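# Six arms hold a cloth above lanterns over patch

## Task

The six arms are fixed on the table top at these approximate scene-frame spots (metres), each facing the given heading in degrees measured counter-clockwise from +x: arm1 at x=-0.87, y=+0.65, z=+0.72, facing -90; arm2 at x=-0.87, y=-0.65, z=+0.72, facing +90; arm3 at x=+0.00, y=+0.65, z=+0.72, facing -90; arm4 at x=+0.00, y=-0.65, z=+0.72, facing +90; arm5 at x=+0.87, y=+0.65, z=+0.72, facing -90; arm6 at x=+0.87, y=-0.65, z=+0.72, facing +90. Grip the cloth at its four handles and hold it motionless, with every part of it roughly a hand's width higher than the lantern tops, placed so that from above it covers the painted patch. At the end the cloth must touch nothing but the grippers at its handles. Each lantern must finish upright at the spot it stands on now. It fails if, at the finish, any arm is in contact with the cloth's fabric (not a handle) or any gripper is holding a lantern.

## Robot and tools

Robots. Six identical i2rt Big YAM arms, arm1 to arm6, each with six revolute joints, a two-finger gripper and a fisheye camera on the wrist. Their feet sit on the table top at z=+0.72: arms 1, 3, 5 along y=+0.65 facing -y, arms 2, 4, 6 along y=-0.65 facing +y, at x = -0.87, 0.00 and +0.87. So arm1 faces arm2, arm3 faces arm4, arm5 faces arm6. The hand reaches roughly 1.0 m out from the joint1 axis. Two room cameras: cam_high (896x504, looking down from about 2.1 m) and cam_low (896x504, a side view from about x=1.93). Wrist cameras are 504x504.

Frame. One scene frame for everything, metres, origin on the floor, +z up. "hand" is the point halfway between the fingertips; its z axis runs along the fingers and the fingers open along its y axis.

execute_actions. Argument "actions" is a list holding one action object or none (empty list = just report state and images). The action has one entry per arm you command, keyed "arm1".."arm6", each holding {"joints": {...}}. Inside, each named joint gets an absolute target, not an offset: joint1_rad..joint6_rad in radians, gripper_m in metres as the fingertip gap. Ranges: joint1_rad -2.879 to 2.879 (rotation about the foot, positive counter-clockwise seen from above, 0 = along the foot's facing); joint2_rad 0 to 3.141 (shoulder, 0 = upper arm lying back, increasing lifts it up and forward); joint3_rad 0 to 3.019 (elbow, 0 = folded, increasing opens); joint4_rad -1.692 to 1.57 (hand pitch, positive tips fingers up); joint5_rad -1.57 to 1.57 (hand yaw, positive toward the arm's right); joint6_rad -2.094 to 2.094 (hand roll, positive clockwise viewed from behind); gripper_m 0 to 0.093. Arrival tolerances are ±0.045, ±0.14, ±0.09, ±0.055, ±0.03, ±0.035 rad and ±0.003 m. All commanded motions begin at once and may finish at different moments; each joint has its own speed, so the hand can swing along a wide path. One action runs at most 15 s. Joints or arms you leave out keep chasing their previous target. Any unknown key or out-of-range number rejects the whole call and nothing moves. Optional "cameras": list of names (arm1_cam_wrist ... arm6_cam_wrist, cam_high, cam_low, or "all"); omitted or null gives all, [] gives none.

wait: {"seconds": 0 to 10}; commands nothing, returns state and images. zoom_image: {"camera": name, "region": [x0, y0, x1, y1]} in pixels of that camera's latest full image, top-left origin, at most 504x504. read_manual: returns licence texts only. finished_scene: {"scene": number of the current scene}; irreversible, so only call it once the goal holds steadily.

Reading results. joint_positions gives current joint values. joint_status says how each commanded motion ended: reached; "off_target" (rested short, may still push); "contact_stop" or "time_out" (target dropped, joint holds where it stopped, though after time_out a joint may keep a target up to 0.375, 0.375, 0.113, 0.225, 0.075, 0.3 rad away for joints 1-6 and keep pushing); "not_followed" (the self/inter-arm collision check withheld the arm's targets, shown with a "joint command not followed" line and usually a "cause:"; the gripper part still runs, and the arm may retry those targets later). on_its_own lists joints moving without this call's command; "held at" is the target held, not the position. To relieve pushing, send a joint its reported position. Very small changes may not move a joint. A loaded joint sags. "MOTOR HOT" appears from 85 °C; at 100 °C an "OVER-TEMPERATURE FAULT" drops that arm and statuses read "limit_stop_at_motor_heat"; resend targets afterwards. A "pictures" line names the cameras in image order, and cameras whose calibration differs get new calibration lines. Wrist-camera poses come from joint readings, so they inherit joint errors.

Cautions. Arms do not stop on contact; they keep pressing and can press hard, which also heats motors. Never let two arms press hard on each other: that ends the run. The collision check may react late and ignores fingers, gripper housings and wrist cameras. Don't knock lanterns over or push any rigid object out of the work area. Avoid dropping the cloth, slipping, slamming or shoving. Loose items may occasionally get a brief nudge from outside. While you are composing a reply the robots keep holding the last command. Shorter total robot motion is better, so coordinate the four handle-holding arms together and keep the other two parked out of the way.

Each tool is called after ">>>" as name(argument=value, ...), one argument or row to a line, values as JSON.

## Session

>>> execute_actions(
  actions=[],
)

Scene clock: 0.00 s.
arm1.joint_positions: joint1_rad=+0.013 joint2_rad=+0.424 joint3_rad=+1.451 joint4_rad=-1.544 joint5_rad=-0.008 joint6_rad=+0.013 gripper_m=+0.095
arm1.joint_status: not commanded
arm1.hand: x=-0.8623 y=+0.5287 z=+1.3165 quat_wxyz=(-0.353, -0.614, -0.611, +0.353) (m; scene frame)
arm2.joint_positions: joint1_rad=-0.010 joint2_rad=+0.451 joint3_rad=+1.449 joint4_rad=-1.544 joint5_rad=-0.010 joint6_rad=-0.015 gripper_m=+0.095
arm2.joint_status: not commanded
arm2.hand: x=-0.8707 y=-0.5228 z=+1.2769 quat_wxyz=(-0.348, +0.620, -0.612, -0.346) (m; scene frame)
arm3.joint_positions: joint1_rad=+0.017 joint2_rad=+0.424 joint3_rad=+1.448 joint4_rad=-1.522 joint5_rad=+0.005 joint6_rad=+0.007 gripper_m=+0.095
arm3.joint_status: not commanded
arm3.hand: x=-0.0001 y=+0.5312 z=+1.3128 quat_wxyz=(-0.360, -0.611, -0.604, +0.363) (m; scene frame)
arm4.joint_positions: joint1_rad=-0.001 joint2_rad=+0.422 joint3_rad=+1.478 joint4_rad=-1.532 joint5_rad=+0.009 joint6_rad=+0.003 gripper_m=+0.094
arm4.joint_status: not commanded
arm4.hand: x=+0.0027 y=-0.5388 z=+1.3286 quat_wxyz=(-0.371, +0.599, -0.609, -0.364) (m; scene frame)
arm5.joint_positions: joint1_rad=-0.011 joint2_rad=+0.447 joint3_rad=+1.465 joint4_rad=-1.548 joint5_rad=-0.015 joint6_rad=+0.005 gripper_m=+0.095
arm5.joint_status: not commanded
arm5.hand: x=+0.8604 y=+0.5211 z=+1.2772 quat_wxyz=(-0.346, -0.633, -0.598, +0.350) (m; scene frame)
arm6.joint_positions: joint1_rad=-0.014 joint2_rad=+0.440 joint3_rad=+1.454 joint4_rad=-1.553 joint5_rad=-0.013 joint6_rad=-0.002 gripper_m=+0.094
arm6.joint_status: not commanded
arm6.hand: x=+0.8707 y=-0.5295 z=+1.3648 quat_wxyz=(-0.350, +0.611, -0.619, -0.349) (m; scene frame)
pictures: arm1_cam_wrist, arm2_cam_wrist, arm3_cam_wrist, arm4_cam_wrist, arm5_cam_wrist, arm6_cam_wrist, cam_high, cam_low
Images, in order (width x height): arm1_cam_wrist 504x504, arm2_cam_wrist 504x504, arm3_cam_wrist 504x504, arm4_cam_wrist 504x504, arm5_cam_wrist 504x504, arm6_cam_wrist 504x504, cam_high 896x504, cam_low 896x504.

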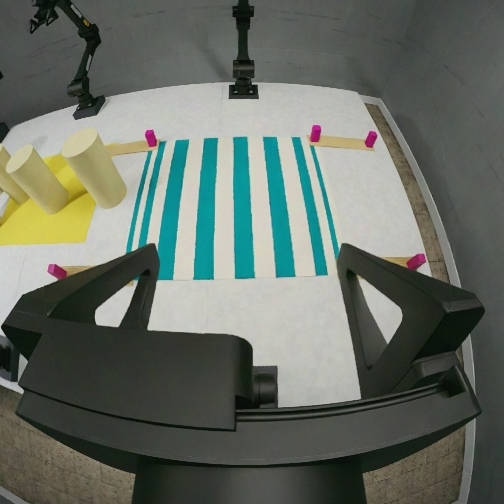

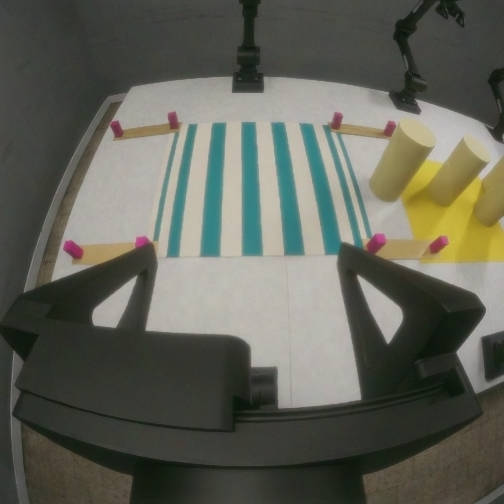

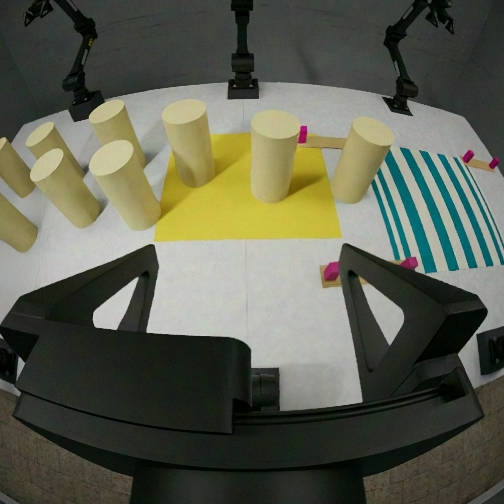

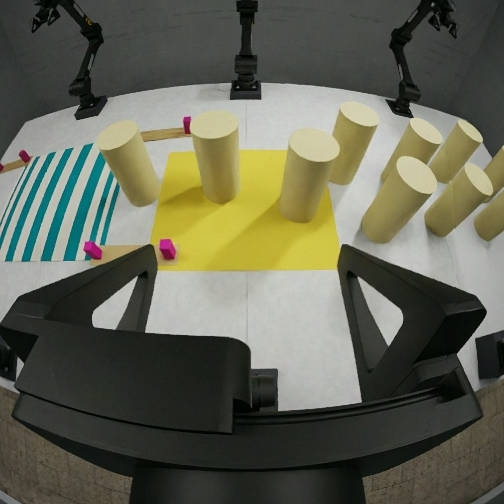

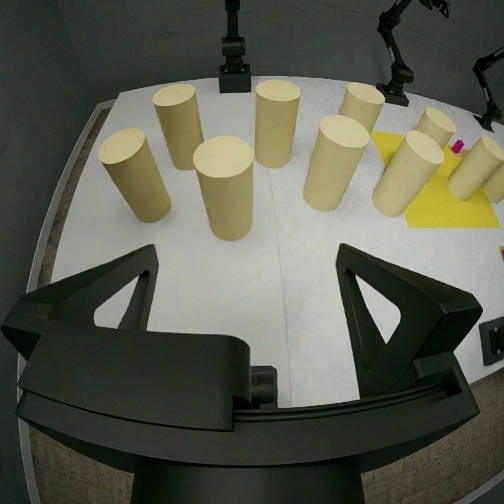

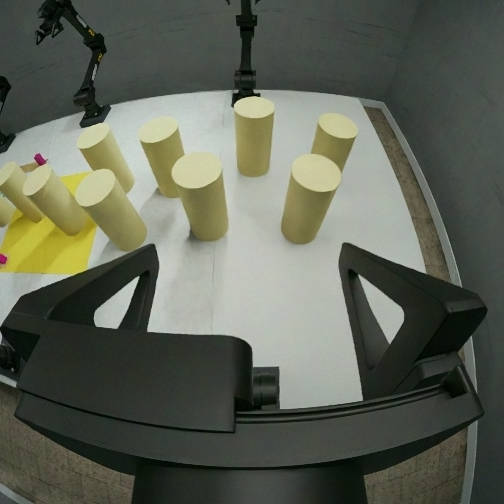

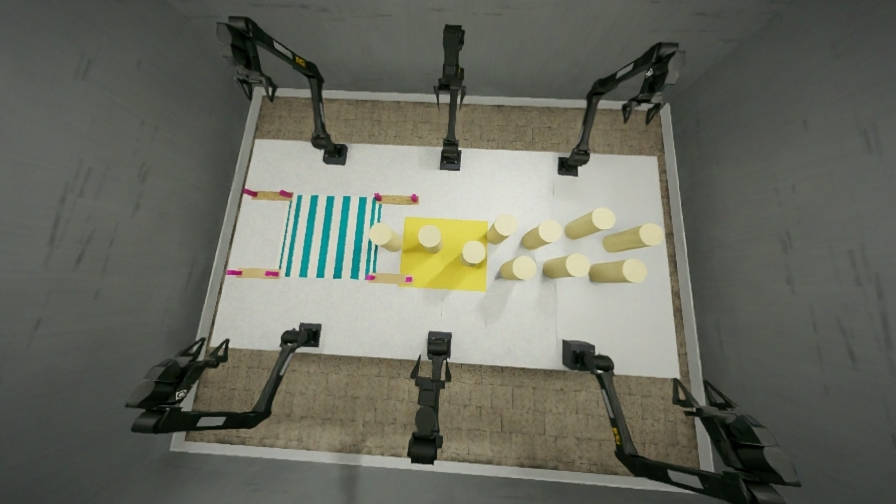

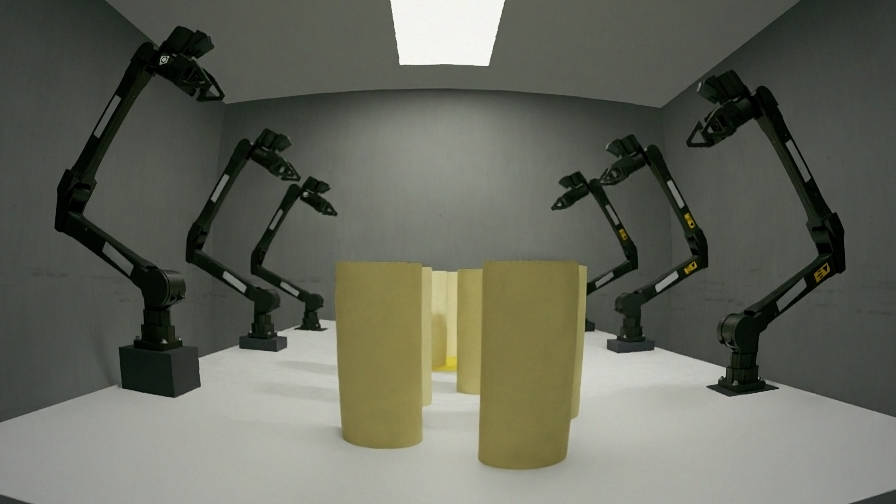

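>>> zoom_image(
  camera="cam_high",
  region=[220, 170, 340, 290],
)

>>> zoom_image(
  camera="cam_high",
  region=[340, 180, 460, 300],
)

>>> zoom_image(
  camera="cam_high",
  region=[390, 190, 550, 310],
)

Region (220, 170, 340, 290) of cam_high's 896x504 image, scaled by 4.200, with more detail than that image has.

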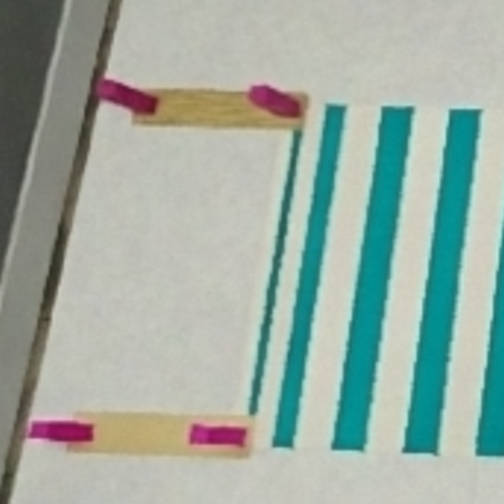

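Region (340, 180, 460, 300) of cam_high's 896x504 image, scaled by 4.200, with more detail than that image has.

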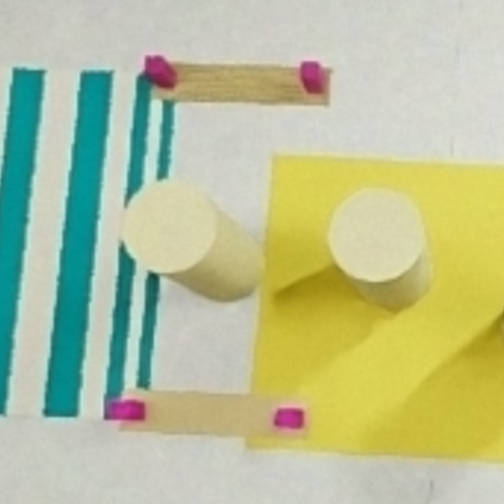

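Region (390, 190, 550, 310) of cam_high's 896x504 image, scaled by 3.150, with more detail than that image has; it fills the top 378 rows of this view, and the rest is white.

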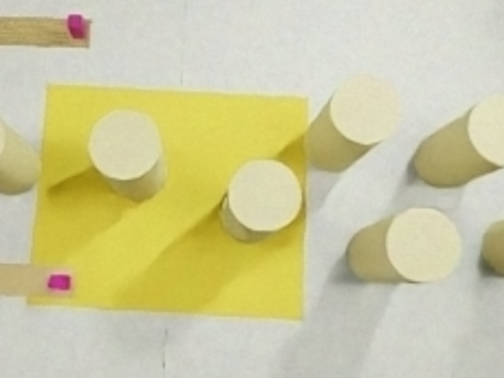

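>>> execute_actions(
  actions=[
    {"arm1":{"joints":{"joint1_rad":-0.70,"joint2_rad":1.57,"joint3_rad":1.21,"joint4_rad":-1.19,"joint5_rad":0,"joint6_rad":-0.715,"gripper_m":0.09}},"arm2":{"joints":{"joint1_rad":0.632,"joint2_rad":1.622,"joint3_rad":1.385,"joint4_rad":-1.30,"joint5_rad":0,"joint6_rad":0.64,"gripper_m":0.09}},"arm3":{"joints":{"joint1_rad":-0.982,"joint2_rad":1.92,"joint3_rad":1.74,"joint4_rad":-1.34,"joint5_rad":0,"joint6_rad":-0.99,"gripper_m":0.09}},"arm4":{"joints":{"joint1_rad":0.895,"joint2_rad":2.053,"joint3_rad":1.94,"joint4_rad":-1.41,"joint5_rad":0,"joint6_rad":0.905,"gripper_m":0.09}}},
  ],
  cameras=["arm1_cam_wrist","arm2_cam_wrist","arm3_cam_wrist","arm4_cam_wrist","cam_high"],
)

Scene clock: 24.60 s.
arm1.joint_positions: joint1_rad=-0.702 joint2_rad=+1.573 joint3_rad=+1.209 joint4_rad=-1.198 joint5_rad=-0.002 joint6_rad=-0.707 gripper_m=+0.090
arm1.joint_status: all done
arm1.hand: x=-1.1646 y=+0.3104 z=+0.8922 quat_wxyz=(+0.007, -0.711, -0.703, +0.006) (m; scene frame)
arm2.joint_positions: joint1_rad=+0.636 joint2_rad=+1.617 joint3_rad=+1.380 joint4_rad=-1.306 joint5_rad=+0.000 joint6_rad=+0.626 gripper_m=+0.090
arm2.joint_status: all done
arm2.hand: x=-1.1593 y=-0.2603 z=+0.8972 quat_wxyz=(-0.003, +0.712, -0.702, -0.014) (m; scene frame)
arm3.joint_positions: joint1_rad=-0.988 joint2_rad=+1.919 joint3_rad=+1.727 joint4_rad=-1.340 joint5_rad=+0.000 joint6_rad=-0.977 gripper_m=+0.090
arm3.joint_status: all done
arm3.hand: x=-0.5070 y=+0.3311 z=+0.9025 quat_wxyz=(+0.005, -0.718, -0.695, +0.020) (m; scene frame)
arm4.joint_positions: joint1_rad=+0.904 joint2_rad=+2.045 joint3_rad=+1.917 joint4_rad=-1.403 joint5_rad=+0.001 joint6_rad=+0.893 gripper_m=+0.090
arm4.joint_status: all done
arm4.hand: x=-0.5034 y=-0.2486 z=+0.9034 quat_wxyz=(+0.002, +0.709, -0.705, -0.020) (m; scene frame)
arm5.joint_positions: joint1_rad=-0.011 joint2_rad=+0.447 joint3_rad=+1.465 joint4_rad=-1.548 joint5_rad=-0.015 joint6_rad=+0.005 gripper_m=+0.095
arm5.joint_status: not commanded
arm5.hand: x=+0.8604 y=+0.5211 z=+1.2772 quat_wxyz=(-0.346, -0.633, -0.598, +0.350) (m; scene frame)
arm6.joint_positions: joint1_rad=-0.014 joint2_rad=+0.440 joint3_rad=+1.454 joint4_rad=-1.553 joint5_rad=-0.013 joint6_rad=-0.002 gripper_m=+0.094
arm6.joint_status: not commanded
arm6.hand: x=+0.8707 y=-0.5295 z=+1.3648 quat_wxyz=(-0.350, +0.611, -0.619, -0.349) (m; scene frame)
pictures: arm1_cam_wrist, arm2_cam_wrist, arm3_cam_wrist, arm4_cam_wrist, cam_high
camera_calibration (this result's frames):
arm1_cam_wrist: T_world_to_cam=[[-0.999739, 0.0175939, 0.0145611, -1.17992], [0.0227954, 0.807653, 0.589217, -0.745838], [-0.00139374, 0.589395, -0.807844, 0.664975], [0, 0, 0, 1]] pos_world=[-1.16168, 0.231205, 0.993837]
arm2_cam_wrist: T_world_to_cam=[[0.99995, 0.00885686, -0.00465265, 1.16759], [0.00991469, -0.815094, 0.579244, -0.718089], [0.00133794, -0.579261, -0.815141, 0.707822], [0, 0, 0, 1]] pos_world=[-1.16136, -0.185638, 0.998355]
arm3_cam_wrist: T_world_to_cam=[[-0.998841, 0.0441127, 0.0192735, -0.536905], [0.047222, 0.820062, 0.570323, -0.752222], [0.00935304, 0.570572, -0.821194, 0.684031], [0, 0, 0, 1]] pos_world=[-0.507159, 0.250264, 1.00108]
arm4_cam_wrist: T_world_to_cam=[[0.99926, 0.00279731, -0.0383644, 0.539643], [0.0236985, -0.830364, 0.556718, -0.691911], [-0.0302991, -0.557215, -0.829815, 0.717314], [0, 0, 0, 1]] pos_world=[-0.501113, -0.176349, 1.00114]
Images, in order (width x height): arm1_cam_wrist 504x504, arm2_cam_wrist 504x504, arm3_cam_wrist 504x504, arm4_cam_wrist 504x504, cam_high 896x504.

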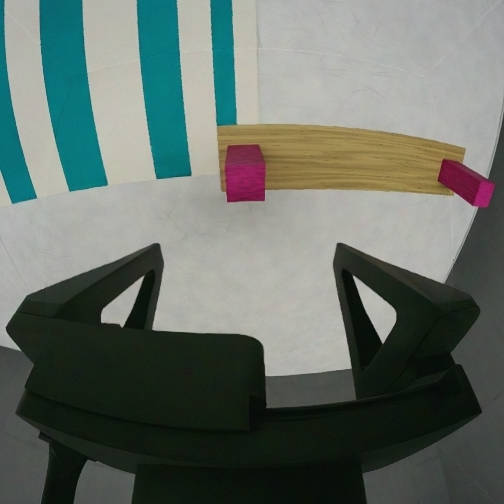

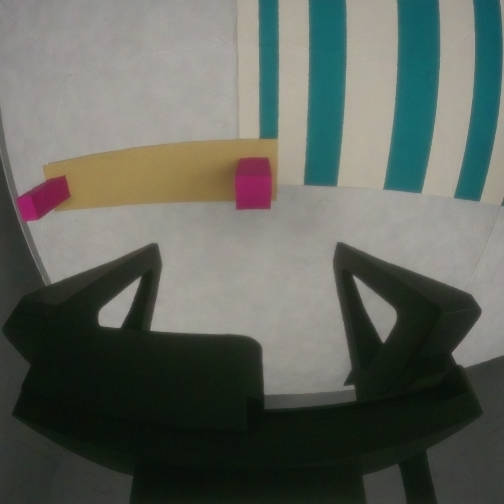

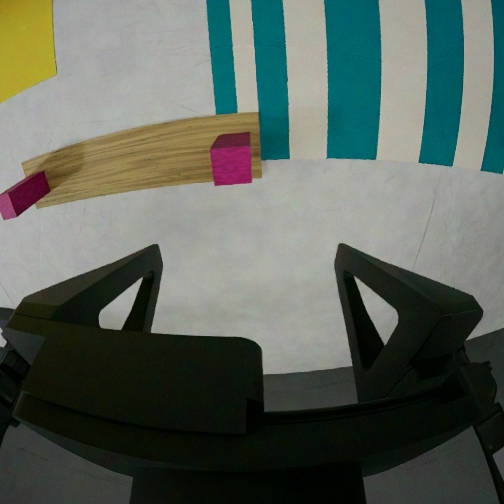

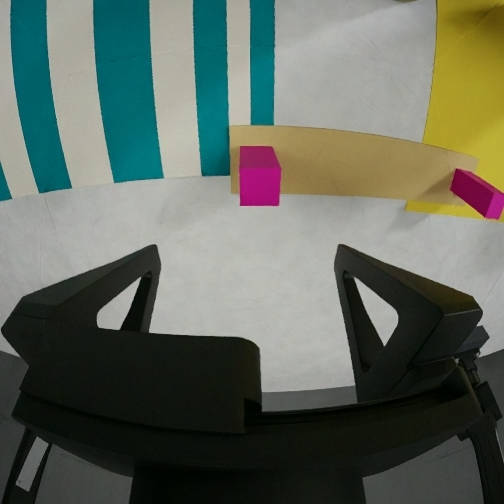

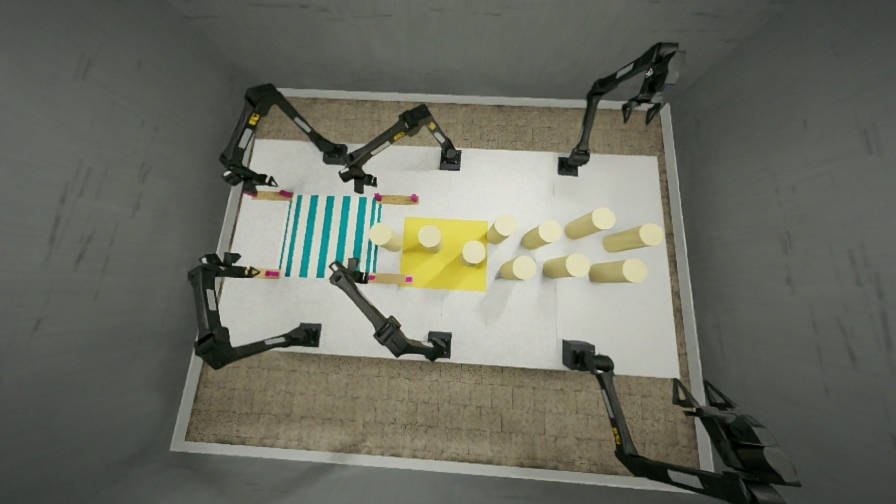

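>>> execute_actions(
  actions=[
    {"arm1":{"joints":{"joint1_rad":-0.69,"joint2_rad":1.71,"joint3_rad":1.08,"joint4_rad":-0.915}},"arm2":{"joints":{"joint1_rad":0.655,"joint2_rad":1.712,"joint3_rad":1.19,"joint4_rad":-1.025}},"arm3":{"joints":{"joint1_rad":-0.945,"joint2_rad":2.018,"joint3_rad":1.585,"joint4_rad":-1.10,"joint6_rad":-0.955}},"arm4":{"joints":{"joint1_rad":0.89,"joint2_rad":2.155,"joint3_rad":1.785,"joint4_rad":-1.185}}},
  ],
  cameras=["arm1_cam_wrist","arm2_cam_wrist","arm3_cam_wrist","arm4_cam_wrist"],
)

Scene clock: 37.20 s.
arm1.joint_positions: joint1_rad=-0.702 joint2_rad=+1.724 joint3_rad=+1.071 joint4_rad=-0.927 joint5_rad=-0.002 joint6_rad=-0.707 gripper_m=+0.090
arm1.joint_status: all done
arm1.hand: x=-1.1647 y=+0.3129 z=+0.7811 quat_wxyz=(+0.008, -0.711, -0.703, -0.003) (m; scene frame)
arm2.joint_positions: joint1_rad=+0.647 joint2_rad=+1.719 joint3_rad=+1.183 joint4_rad=-1.038 joint5_rad=+0.000 joint6_rad=+0.627 gripper_m=+0.090
arm2.joint_status: all done
arm2.hand: x=-1.1556 y=-0.2738 z=+0.7806 quat_wxyz=(+0.000, +0.715, -0.699, +0.002) (m; scene frame)
arm3.joint_positions: joint1_rad=-0.945 joint2_rad=+2.038 joint3_rad=+1.581 joint4_rad=-1.114 joint5_rad=+0.000 joint6_rad=-0.969 gripper_m=+0.090
arm3.joint_status: all done
arm3.hand: x=-0.4902 y=+0.3117 z=+0.7814 quat_wxyz=(+0.001, -0.706, -0.708, +0.001) (m; scene frame)
arm4.joint_positions: joint1_rad=+0.901 joint2_rad=+2.155 joint3_rad=+1.775 joint4_rad=-1.193 joint5_rad=+0.001 joint6_rad=+0.893 gripper_m=+0.090
arm4.joint_status: all done
arm4.hand: x=-0.5003 y=-0.2483 z=+0.7827 quat_wxyz=(+0.000, +0.708, -0.706, +0.001) (m; scene frame)
arm5.joint_positions: joint1_rad=-0.011 joint2_rad=+0.447 joint3_rad=+1.465 joint4_rad=-1.548 joint5_rad=-0.015 joint6_rad=+0.005 gripper_m=+0.095
arm5.joint_status: not commanded
arm5.hand: x=+0.8604 y=+0.5211 z=+1.2772 quat_wxyz=(-0.346, -0.633, -0.598, +0.350) (m; scene frame)
arm6.joint_positions: joint1_rad=-0.014 joint2_rad=+0.440 joint3_rad=+1.454 joint4_rad=-1.553 joint5_rad=-0.013 joint6_rad=-0.002 gripper_m=+0.094
arm6.joint_status: not commanded
arm6.hand: x=+0.8707 y=-0.5295 z=+1.3648 quat_wxyz=(-0.350, +0.611, -0.619, -0.349) (m; scene frame)
pictures: arm1_cam_wrist, arm2_cam_wrist, arm3_cam_wrist, arm4_cam_wrist
camera_calibration (this result's frames):
arm1_cam_wrist: T_world_to_cam=[[-0.999839, 0.0177802, 0.00250681, -1.16926], [0.0157198, 0.799277, 0.600757, -0.697102], [0.00867795, 0.600699, -0.799428, 0.575336], [0, 0, 0, 1]] pos_world=[-1.16311, 0.232364, 0.881659]
arm2_cam_wrist: T_world_to_cam=[[0.999703, 0.0196286, 0.0144701, 1.15122], [0.00701224, -0.799711, 0.600344, -0.677189], [0.0233558, -0.600064, -0.799611, 0.612545], [0, 0, 0, 1]] pos_world=[-1.16043, -0.196587, 0.879686]
arm3_cam_wrist: T_world_to_cam=[[-0.999876, 0.00938497, -0.0126707, -0.481677], [0.000130421, 0.808474, 0.588532, -0.701754], [0.0157673, 0.588457, -0.808375, 0.583009], [0, 0, 0, 1]] pos_world=[-0.490718, 0.228794, 0.878191]
arm4_cam_wrist: T_world_to_cam=[[0.999983, -0.00156431, -0.00559661, 0.505582], [0.00196298, -0.815544, 0.578692, -0.648947], [-0.00546953, -0.578693, -0.815527, 0.613301], [0, 0, 0, 1]] pos_world=[-0.500945, -0.173541, 0.878533]
Images, in order (width x height): arm1_cam_wrist 504x504, arm2_cam_wrist 504x504, arm3_cam_wrist 504x504, arm4_cam_wrist 504x504.

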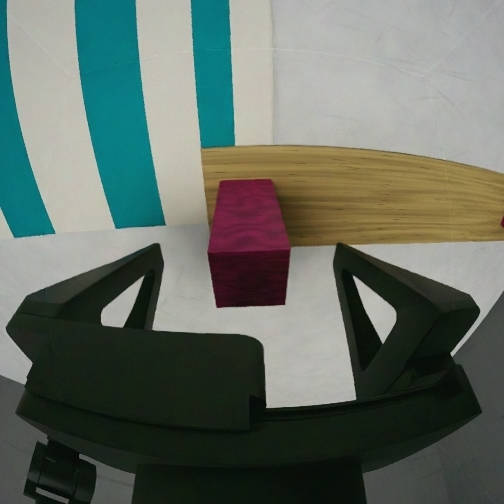

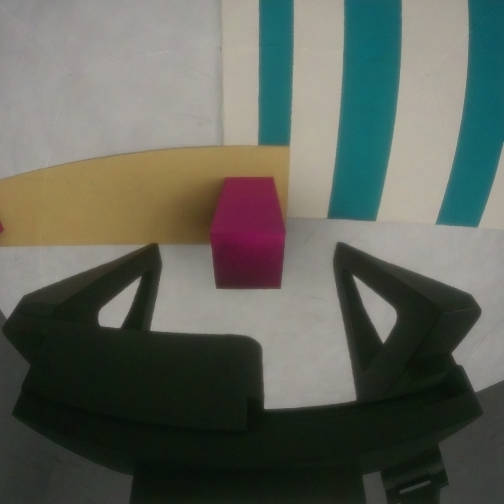

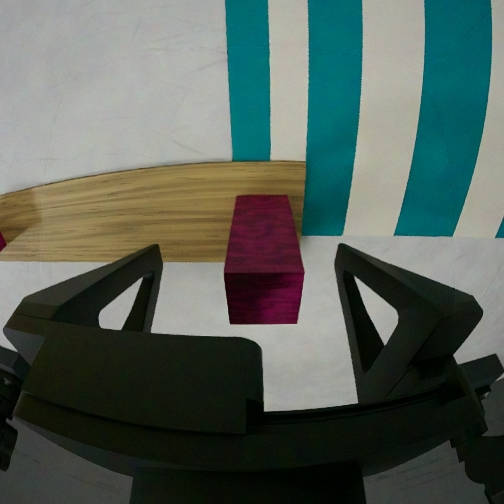

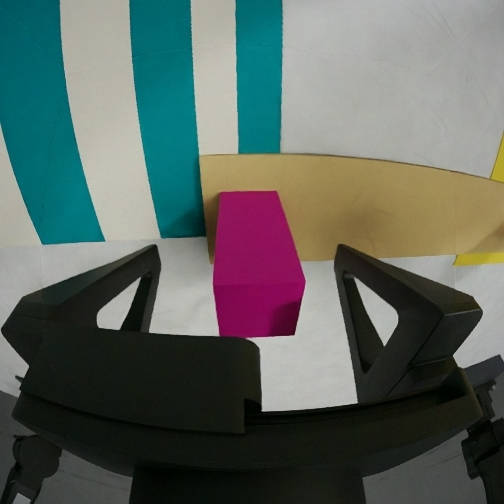

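>>> execute_actions(
  actions=[
    {"arm2":{"joints":{"joint1_rad":0.622,"joint2_rad":1.735,"joint3_rad":1.24,"joint4_rad":-1.055,"joint6_rad":0.63}}},
  ],
  cameras=["arm2_cam_wrist"],
)

Scene clock: 43.50 s.
arm1.joint_positions: joint1_rad=-0.702 joint2_rad=+1.724 joint3_rad=+1.071 joint4_rad=-0.927 joint5_rad=-0.002 joint6_rad=-0.707 gripper_m=+0.090
arm1.joint_status: not commanded
arm1.hand: x=-1.1647 y=+0.3129 z=+0.7811 quat_wxyz=(+0.008, -0.711, -0.703, -0.003) (m; scene frame)
arm2.joint_positions: joint1_rad=+0.629 joint2_rad=+1.719 joint3_rad=+1.190 joint4_rad=-1.043 joint5_rad=+0.000 joint6_rad=+0.627 gripper_m=+0.090
arm2.joint_status: all done
arm2.hand: x=-1.1502 y=-0.2672 z=+0.7831 quat_wxyz=(+0.000, +0.709, -0.705, +0.001) (m; scene frame)
arm3.joint_positions: joint1_rad=-0.945 joint2_rad=+2.038 joint3_rad=+1.581 joint4_rad=-1.114 joint5_rad=+0.000 joint6_rad=-0.969 gripper_m=+0.090
arm3.joint_status: not commanded
arm3.hand: x=-0.4902 y=+0.3117 z=+0.7814 quat_wxyz=(+0.001, -0.706, -0.708, +0.001) (m; scene frame)
arm4.joint_positions: joint1_rad=+0.901 joint2_rad=+2.155 joint3_rad=+1.775 joint4_rad=-1.193 joint5_rad=+0.001 joint6_rad=+0.893 gripper_m=+0.090
arm4.joint_status: not commanded
arm4.hand: x=-0.5003 y=-0.2483 z=+0.7827 quat_wxyz=(+0.000, +0.708, -0.706, +0.001) (m; scene frame)
arm5.joint_positions: joint1_rad=-0.011 joint2_rad=+0.447 joint3_rad=+1.465 joint4_rad=-1.548 joint5_rad=-0.015 joint6_rad=+0.005 gripper_m=+0.095
arm5.joint_status: not commanded
arm5.hand: x=+0.8604 y=+0.5211 z=+1.2772 quat_wxyz=(-0.346, -0.633, -0.598, +0.350) (m; scene frame)
arm6.joint_positions: joint1_rad=-0.014 joint2_rad=+0.440 joint3_rad=+1.454 joint4_rad=-1.553 joint5_rad=-0.013 joint6_rad=-0.002 gripper_m=+0.094
arm6.joint_status: not commanded
arm6.hand: x=+0.8707 y=-0.5295 z=+1.3648 quat_wxyz=(-0.350, +0.611, -0.619, -0.349) (m; scene frame)
pictures: arm2_cam_wrist
camera_calibration (this result's frames):
arm2_cam_wrist: T_world_to_cam=[[0.999912, 0.00206068, 0.0131056, 1.14223], [-0.00619882, -0.800826, 0.598866, -0.687798], [0.0117294, -0.598894, -0.800742, 0.606216], [0, 0, 0, 1]] pos_world=[-1.15351, -0.1901, 0.882352]
Images, in order (width x height): arm2_cam_wrist 504x504.

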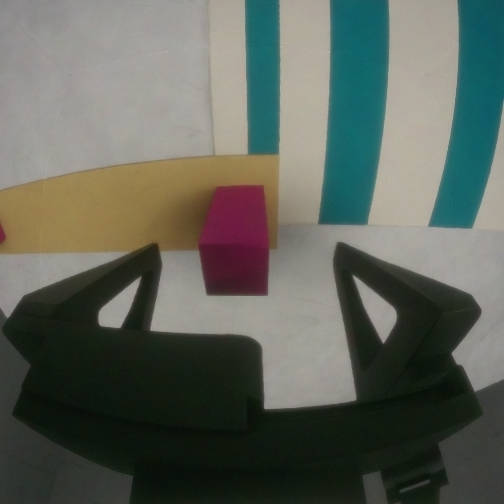

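Same as scene 1's working grip. Close.

>>> execute_actions(
  actions=[
    {"arm1":{"joints":{"gripper_m":0.0}},"arm2":{"joints":{"gripper_m":0.0}},"arm3":{"joints":{"gripper_m":0.0}},"arm4":{"joints":{"gripper_m":0.0}}},
  ],
  cameras=["arm1_cam_wrist","arm2_cam_wrist","arm3_cam_wrist","arm4_cam_wrist"],
)

Scene clock: 46.20 s.
arm1.joint_positions: joint1_rad=-0.700 joint2_rad=+1.724 joint3_rad=+1.071 joint4_rad=-0.927 joint5_rad=-0.003 joint6_rad=-0.709 gripper_m=+0.029
arm1.joint_status: gripper_m off_target (ended at +0.029, target +0.000)
arm1.hand: x=-1.1641 y=+0.3124 z=+0.7811 quat_wxyz=(+0.007, -0.710, -0.704, -0.003) (m; scene frame)
arm2.joint_positions: joint1_rad=+0.629 joint2_rad=+1.719 joint3_rad=+1.191 joint4_rad=-1.044 joint5_rad=-0.001 joint6_rad=+0.627 gripper_m=+0.029
arm2.joint_status: gripper_m off_target (ended at +0.029, target +0.000)
arm2.hand: x=-1.1503 y=-0.2672 z=+0.7833 quat_wxyz=(+0.000, +0.709, -0.705, +0.001) (m; scene frame)
arm3.joint_positions: joint1_rad=-0.945 joint2_rad=+2.038 joint3_rad=+1.581 joint4_rad=-1.108 joint5_rad=+0.003 joint6_rad=-0.963 gripper_m=+0.029
arm3.joint_status: gripper_m off_target (ended at +0.029, target +0.000)
arm3.hand: x=-0.4918 y=+0.3113 z=+0.7814 quat_wxyz=(+0.003, -0.708, -0.706, +0.004) (m; scene frame)
arm4.joint_positions: joint1_rad=+0.900 joint2_rad=+2.155 joint3_rad=+1.775 joint4_rad=-1.190 joint5_rad=-0.001 joint6_rad=+0.897 gripper_m=+0.029
arm4.joint_status: gripper_m off_target (ended at +0.029, target +0.000)
arm4.hand: x=-0.5007 y=-0.2476 z=+0.7827 quat_wxyz=(+0.001, +0.706, -0.708, +0.000) (m; scene frame)
arm5.joint_positions: joint1_rad=-0.011 joint2_rad=+0.447 joint3_rad=+1.465 joint4_rad=-1.548 joint5_rad=-0.015 joint6_rad=+0.005 gripper_m=+0.095
arm5.joint_status: not commanded
arm5.hand: x=+0.8604 y=+0.5211 z=+1.2772 quat_wxyz=(-0.346, -0.633, -0.598, +0.350) (m; scene frame)
arm6.joint_positions: joint1_rad=-0.014 joint2_rad=+0.440 joint3_rad=+1.454 joint4_rad=-1.553 joint5_rad=-0.013 joint6_rad=-0.002 gripper_m=+0.094
arm6.joint_status: not commanded
arm6.hand: x=+0.8707 y=-0.5295 z=+1.3648 quat_wxyz=(-0.350, +0.611, -0.619, -0.349) (m; scene frame)
pictures: arm1_cam_wrist, arm2_cam_wrist, arm3_cam_wrist, arm4_cam_wrist
camera_calibration (this result's frames):
arm1_cam_wrist: T_world_to_cam=[[-0.999901, 0.013977, 0.00158357, -1.16676], [0.01213, 0.799763, 0.600194, -0.700532], [0.00712245, 0.600153, -0.799853, 0.574358], [0, 0, 0, 1]] pos_world=[-1.16223, 0.231864, 0.881705]
arm2_cam_wrist: T_world_to_cam=[[0.999925, 0.000923484, 0.0121819, 1.14272], [-0.00656332, -0.800413, 0.599412, -0.688571], [0.0103041, -0.599448, -0.800348, 0.604251], [0, 0, 0, 1]] pos_world=[-1.15338, -0.18998, 0.882429]
arm3_cam_wrist: T_world_to_cam=[[-0.999874, 0.0147277, -0.00593323, -0.490132], [0.00842935, 0.809036, 0.587698, -0.69686], [0.0134556, 0.587574, -0.809059, 0.582962], [0, 0, 0, 1]] pos_world=[-0.49204, 0.228471, 0.878286]
arm4_cam_wrist: T_world_to_cam=[[0.999927, -0.00729197, -0.00964059, 0.507714], [-0.000366, -0.815449, 0.578829, -0.649637], [-0.0120822, -0.578783, -0.815392, 0.610254], [0, 0, 0, 1]] pos_world=[-0.500541, -0.172838, 0.87852]
Images, in order (width x height): arm1_cam_wrist 504x504, arm2_cam_wrist 504x504, arm3_cam_wrist 504x504, arm4_cam_wrist 504x504.

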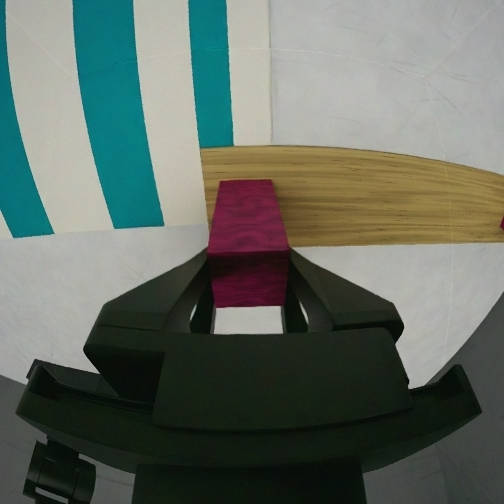

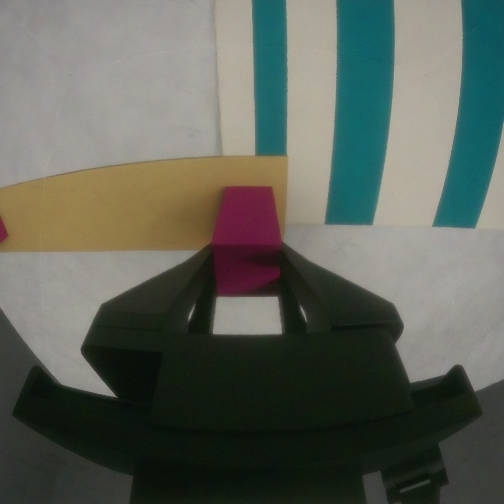

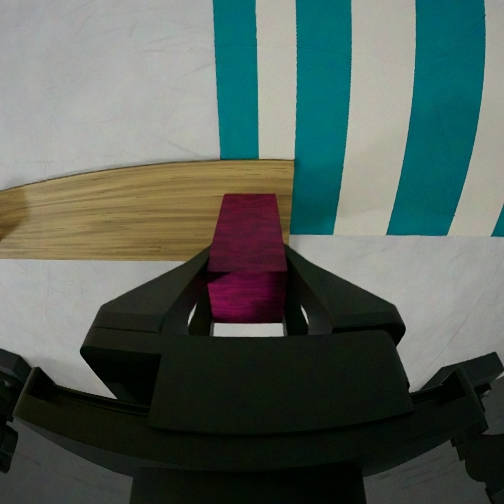

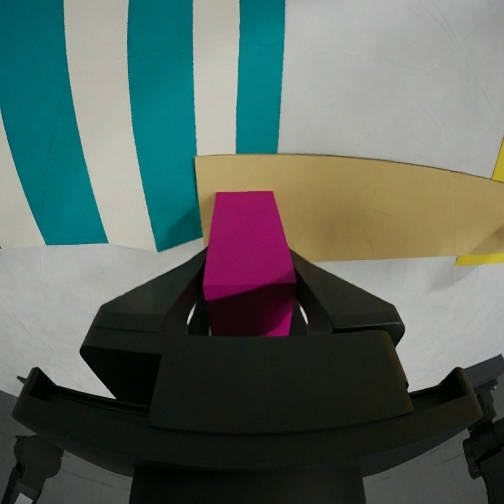

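>>> execute_actions(
  actions=[
    {"arm1":{"joints":{"joint2_rad":1.522,"joint3_rad":1.35,"joint4_rad":-1.37}},"arm2":{"joints":{"joint2_rad":1.572,"joint3_rad":1.50,"joint4_rad":-1.47}},"arm3":{"joints":{"joint2_rad":1.908,"joint3_rad":1.885,"joint4_rad":-1.515}},"arm4":{"joints":{"joint2_rad":2.058,"joint3_rad":2.105,"joint4_rad":-1.585}}},
  ],
  cameras=["cam_high"],
)

Scene clock: 55.57 s.
arm1.joint_positions: joint1_rad=-0.695 joint2_rad=+1.522 joint3_rad=+1.326 joint4_rad=-1.363 joint5_rad=-0.006 joint6_rad=-0.710 gripper_m=+0.029
arm1.joint_status: all done
arm1.hand: x=-1.1605 y=+0.3081 z=+0.9568 quat_wxyz=(+0.005, -0.708, -0.706, +0.007) (m; scene frame)
arm2.joint_positions: joint1_rad=+0.624 joint2_rad=+1.561 joint3_rad=+1.469 joint4_rad=-1.459 joint5_rad=+0.009 joint6_rad=+0.627 gripper_m=+0.029
arm2.joint_status: all done
arm2.hand: x=-1.1451 y=-0.2676 z=+0.9558 quat_wxyz=(-0.007, +0.707, -0.707, -0.009) (m; scene frame)
arm3.joint_positions: joint1_rad=-0.945 joint2_rad=+1.903 joint3_rad=+1.850 joint4_rad=-1.488 joint5_rad=+0.003 joint6_rad=-0.963 gripper_m=+0.029
arm3.joint_status: all done
arm3.hand: x=-0.4921 y=+0.3108 z=+0.9584 quat_wxyz=(+0.005, -0.708, -0.706, +0.016) (m; scene frame)
arm4.joint_positions: joint1_rad=+0.899 joint2_rad=+2.043 joint3_rad=+2.078 joint4_rad=-1.571 joint5_rad=-0.001 joint6_rad=+0.897 gripper_m=+0.029
arm4.joint_status: all done
arm4.hand: x=-0.5021 y=-0.2454 z=+0.9653 quat_wxyz=(+0.003, +0.705, -0.709, -0.016) (m; scene frame)
arm5.joint_positions: joint1_rad=-0.011 joint2_rad=+0.447 joint3_rad=+1.465 joint4_rad=-1.548 joint5_rad=-0.015 joint6_rad=+0.005 gripper_m=+0.095
arm5.joint_status: not commanded
arm5.hand: x=+0.8604 y=+0.5211 z=+1.2772 quat_wxyz=(-0.346, -0.633, -0.598, +0.350) (m; scene frame)
arm6.joint_positions: joint1_rad=-0.014 joint2_rad=+0.440 joint3_rad=+1.454 joint4_rad=-1.553 joint5_rad=-0.013 joint6_rad=-0.002 gripper_m=+0.094
arm6.joint_status: not commanded
arm6.hand: x=+0.8707 y=-0.5295 z=+1.3648 quat_wxyz=(-0.350, +0.611, -0.619, -0.349) (m; scene frame)
pictures: cam_high
Images, in order (width x height): cam_high 896x504.

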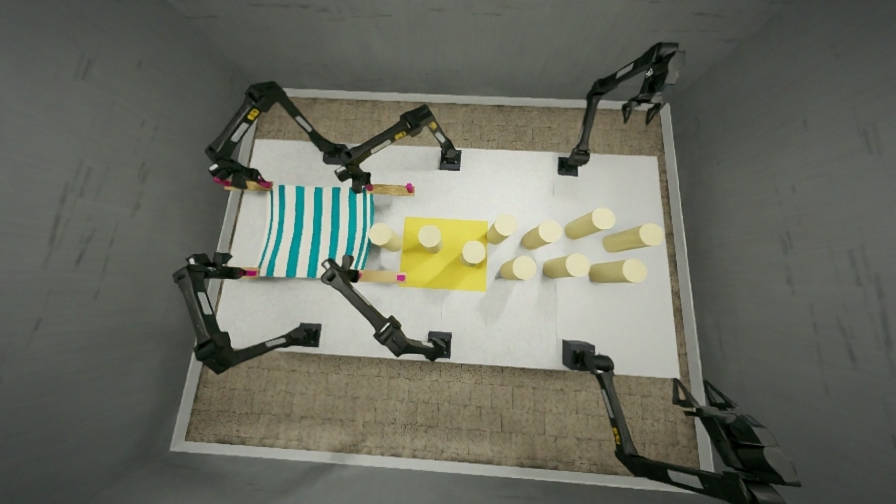

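>>> execute_actions(
  actions=[
    {"arm1":{"joints":{"joint1_rad":-0.81,"joint2_rad":1.362,"joint3_rad":1.50,"joint4_rad":-1.43,"joint5_rad":-0.27,"joint6_rad":-0.82}},"arm2":{"joints":{"joint1_rad":0.797,"joint2_rad":1.39,"joint3_rad":1.625,"joint4_rad":-1.51,"joint5_rad":0.255,"joint6_rad":0.765}},"arm3":{"joints":{"joint1_rad":-1.065,"joint2_rad":1.872,"joint3_rad":2.15,"joint4_rad":-1.64,"joint5_rad":-0.313,"joint6_rad":-1.06}},"arm4":{"joints":{"joint1_rad":1.062,"joint2_rad":1.912,"joint3_rad":2.19,"joint4_rad":-1.63,"joint5_rad":0.31,"joint6_rad":1.04}}},
  ],
  cameras=["cam_high","cam_low"],
)

Scene clock: 70.33 s.
arm1.joint_positions: joint1_rad=-0.813 joint2_rad=+1.364 joint3_rad=+1.465 joint4_rad=-1.425 joint5_rad=-0.271 joint6_rad=-0.808 gripper_m=+0.029
arm1.joint_status: all done
arm1.hand: x=-1.1665 y=+0.3101 z=+1.0861 quat_wxyz=(-0.122, -0.691, -0.701, +0.128) (m; scene frame)
arm2.joint_positions: joint1_rad=+0.798 joint2_rad=+1.384 joint3_rad=+1.584 joint4_rad=-1.504 joint5_rad=+0.260 joint6_rad=+0.745 gripper_m=+0.029
arm2.joint_status: all done
arm2.hand: x=-1.1668 y=-0.3012 z=+1.0864 quat_wxyz=(-0.131, +0.702, -0.687, -0.130) (m; scene frame)
arm3.joint_positions: joint1_rad=-1.057 joint2_rad=+1.886 joint3_rad=+2.105 joint4_rad=-1.618 joint5_rad=-0.313 joint6_rad=-1.052 gripper_m=+0.029
arm3.joint_status: all done
arm3.hand: x=-0.5179 y=+0.3118 z=+1.0761 quat_wxyz=(-0.125, -0.695, -0.697, +0.126) (m; scene frame)
arm4.joint_positions: joint1_rad=+1.059 joint2_rad=+1.909 joint3_rad=+2.160 joint4_rad=-1.615 joint5_rad=+0.311 joint6_rad=+1.033 gripper_m=+0.029
arm4.joint_status: all done
arm4.hand: x=-0.5213 y=-0.2917 z=+1.0889 quat_wxyz=(-0.122, +0.691, -0.699, -0.137) (m; scene frame)
arm5.joint_positions: joint1_rad=-0.011 joint2_rad=+0.447 joint3_rad=+1.465 joint4_rad=-1.548 joint5_rad=-0.015 joint6_rad=+0.005 gripper_m=+0.095
arm5.joint_status: not commanded
arm5.hand: x=+0.8604 y=+0.5211 z=+1.2772 quat_wxyz=(-0.346, -0.633, -0.598, +0.350) (m; scene frame)
arm6.joint_positions: joint1_rad=-0.014 joint2_rad=+0.440 joint3_rad=+1.454 joint4_rad=-1.553 joint5_rad=-0.013 joint6_rad=-0.002 gripper_m=+0.094
arm6.joint_status: not commanded
arm6.hand: x=+0.8707 y=-0.5295 z=+1.3648 quat_wxyz=(-0.350, +0.611, -0.619, -0.349) (m; scene frame)
pictures: cam_high, cam_low
Images, in order (width x height): cam_high 896x504, cam_low 896x504.

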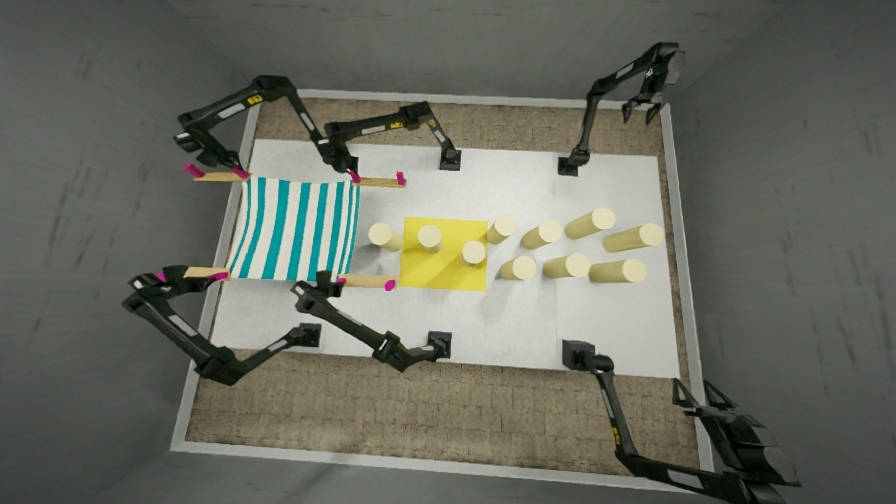

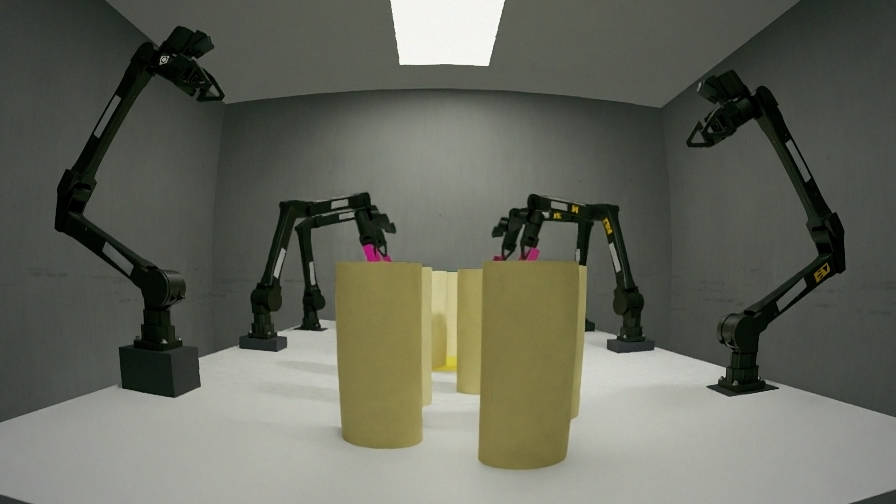

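Now scene-1's W1b pose.

>>> execute_actions(
  actions=[
    {"arm1":{"joints":{"joint1_rad":-0.935,"joint2_rad":1.18,"joint3_rad":1.49,"joint4_rad":-1.333,"joint5_rad":-0.619,"joint6_rad":-0.82}},"arm2":{"joints":{"joint1_rad":0.985,"joint2_rad":1.175,"joint3_rad":1.56,"joint4_rad":-1.435,"joint5_rad":0.621,"joint6_rad":0.818}},"arm3":{"joints":{"joint1_rad":-1.16,"joint2_rad":1.72,"joint3_rad":2.07,"joint4_rad":-1.525,"joint5_rad":-0.699,"joint6_rad":-1.032}},"arm4":{"joints":{"joint1_rad":1.21,"joint2_rad":1.705,"joint3_rad":2.04,"joint4_rad":-1.55,"joint5_rad":0.72,"joint6_rad":1.085}}},
  ],
  cameras=["cam_high","cam_low"],
)

Scene clock: 74.70 s.
arm1.joint_positions: joint1_rad=-0.932 joint2_rad=+1.185 joint3_rad=+1.465 joint4_rad=-1.348 joint5_rad=-0.626 joint6_rad=-0.810 gripper_m=+0.029
arm1.joint_status: all done
arm1.hand: x=-1.1409 y=+0.3242 z=+1.1902 quat_wxyz=(-0.267, -0.645, -0.666, +0.264) (m; scene frame)
arm2.joint_positions: joint1_rad=+0.979 joint2_rad=+1.174 joint3_rad=+1.547 joint4_rad=-1.451 joint5_rad=+0.630 joint6_rad=+0.795 gripper_m=+0.029
arm2.joint_status: all done
arm2.hand: x=-1.1422 y=-0.3468 z=+1.1841 quat_wxyz=(-0.275, +0.662, -0.646, -0.261) (m; scene frame)
arm3.joint_positions: joint1_rad=-1.145 joint2_rad=+1.725 joint3_rad=+2.068 joint4_rad=-1.523 joint5_rad=-0.699 joint6_rad=-1.050 gripper_m=+0.029
arm3.joint_status: all done
arm3.hand: x=-0.4931 y=+0.3184 z=+1.1901 quat_wxyz=(-0.260, -0.644, -0.663, +0.281) (m; scene frame)
arm4.joint_positions: joint1_rad=+1.200 joint2_rad=+1.701 joint3_rad=+2.036 joint4_rad=-1.542 joint5_rad=+0.719 joint6_rad=+1.085 gripper_m=+0.029
arm4.joint_status: all done
arm4.hand: x=-0.4896 y=-0.3340 z=+1.1941 quat_wxyz=(-0.266, +0.643, -0.662, -0.279) (m; scene frame)
arm5.joint_positions: joint1_rad=-0.011 joint2_rad=+0.447 joint3_rad=+1.465 joint4_rad=-1.548 joint5_rad=-0.015 joint6_rad=+0.005 gripper_m=+0.095
arm5.joint_status: not commanded
arm5.hand: x=+0.8604 y=+0.5211 z=+1.2772 quat_wxyz=(-0.346, -0.633, -0.598, +0.350) (m; scene frame)
arm6.joint_positions: joint1_rad=-0.014 joint2_rad=+0.440 joint3_rad=+1.454 joint4_rad=-1.553 joint5_rad=-0.013 joint6_rad=-0.002 gripper_m=+0.094
arm6.joint_status: not commanded
arm6.hand: x=+0.8707 y=-0.5295 z=+1.3648 quat_wxyz=(-0.350, +0.611, -0.619, -0.349) (m; scene frame)
pictures: cam_high, cam_low
Images, in order (width x height): cam_high 896x504, cam_low 896x504.

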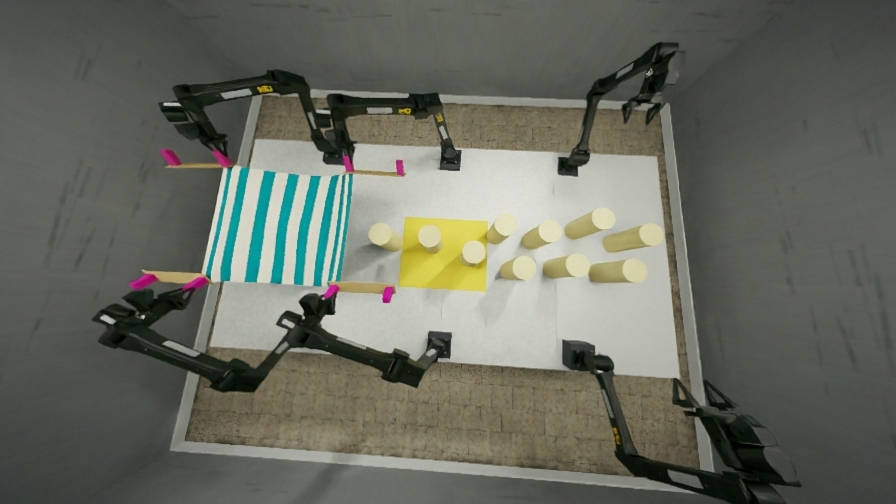

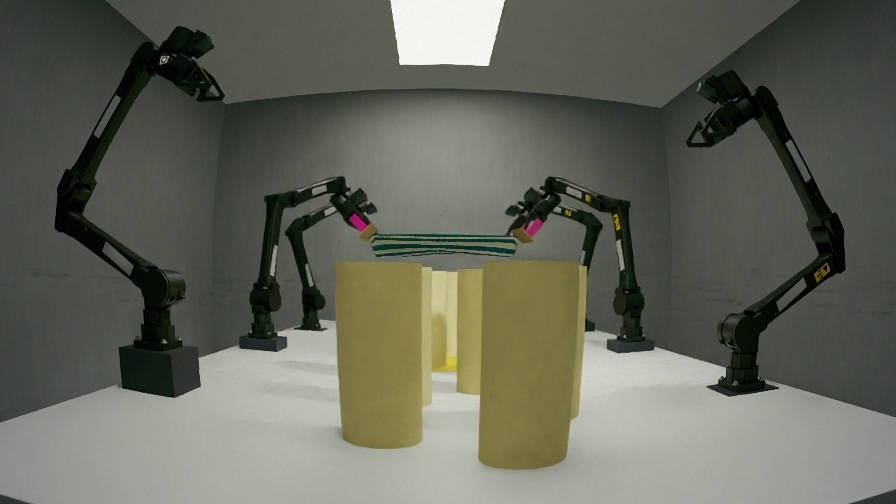

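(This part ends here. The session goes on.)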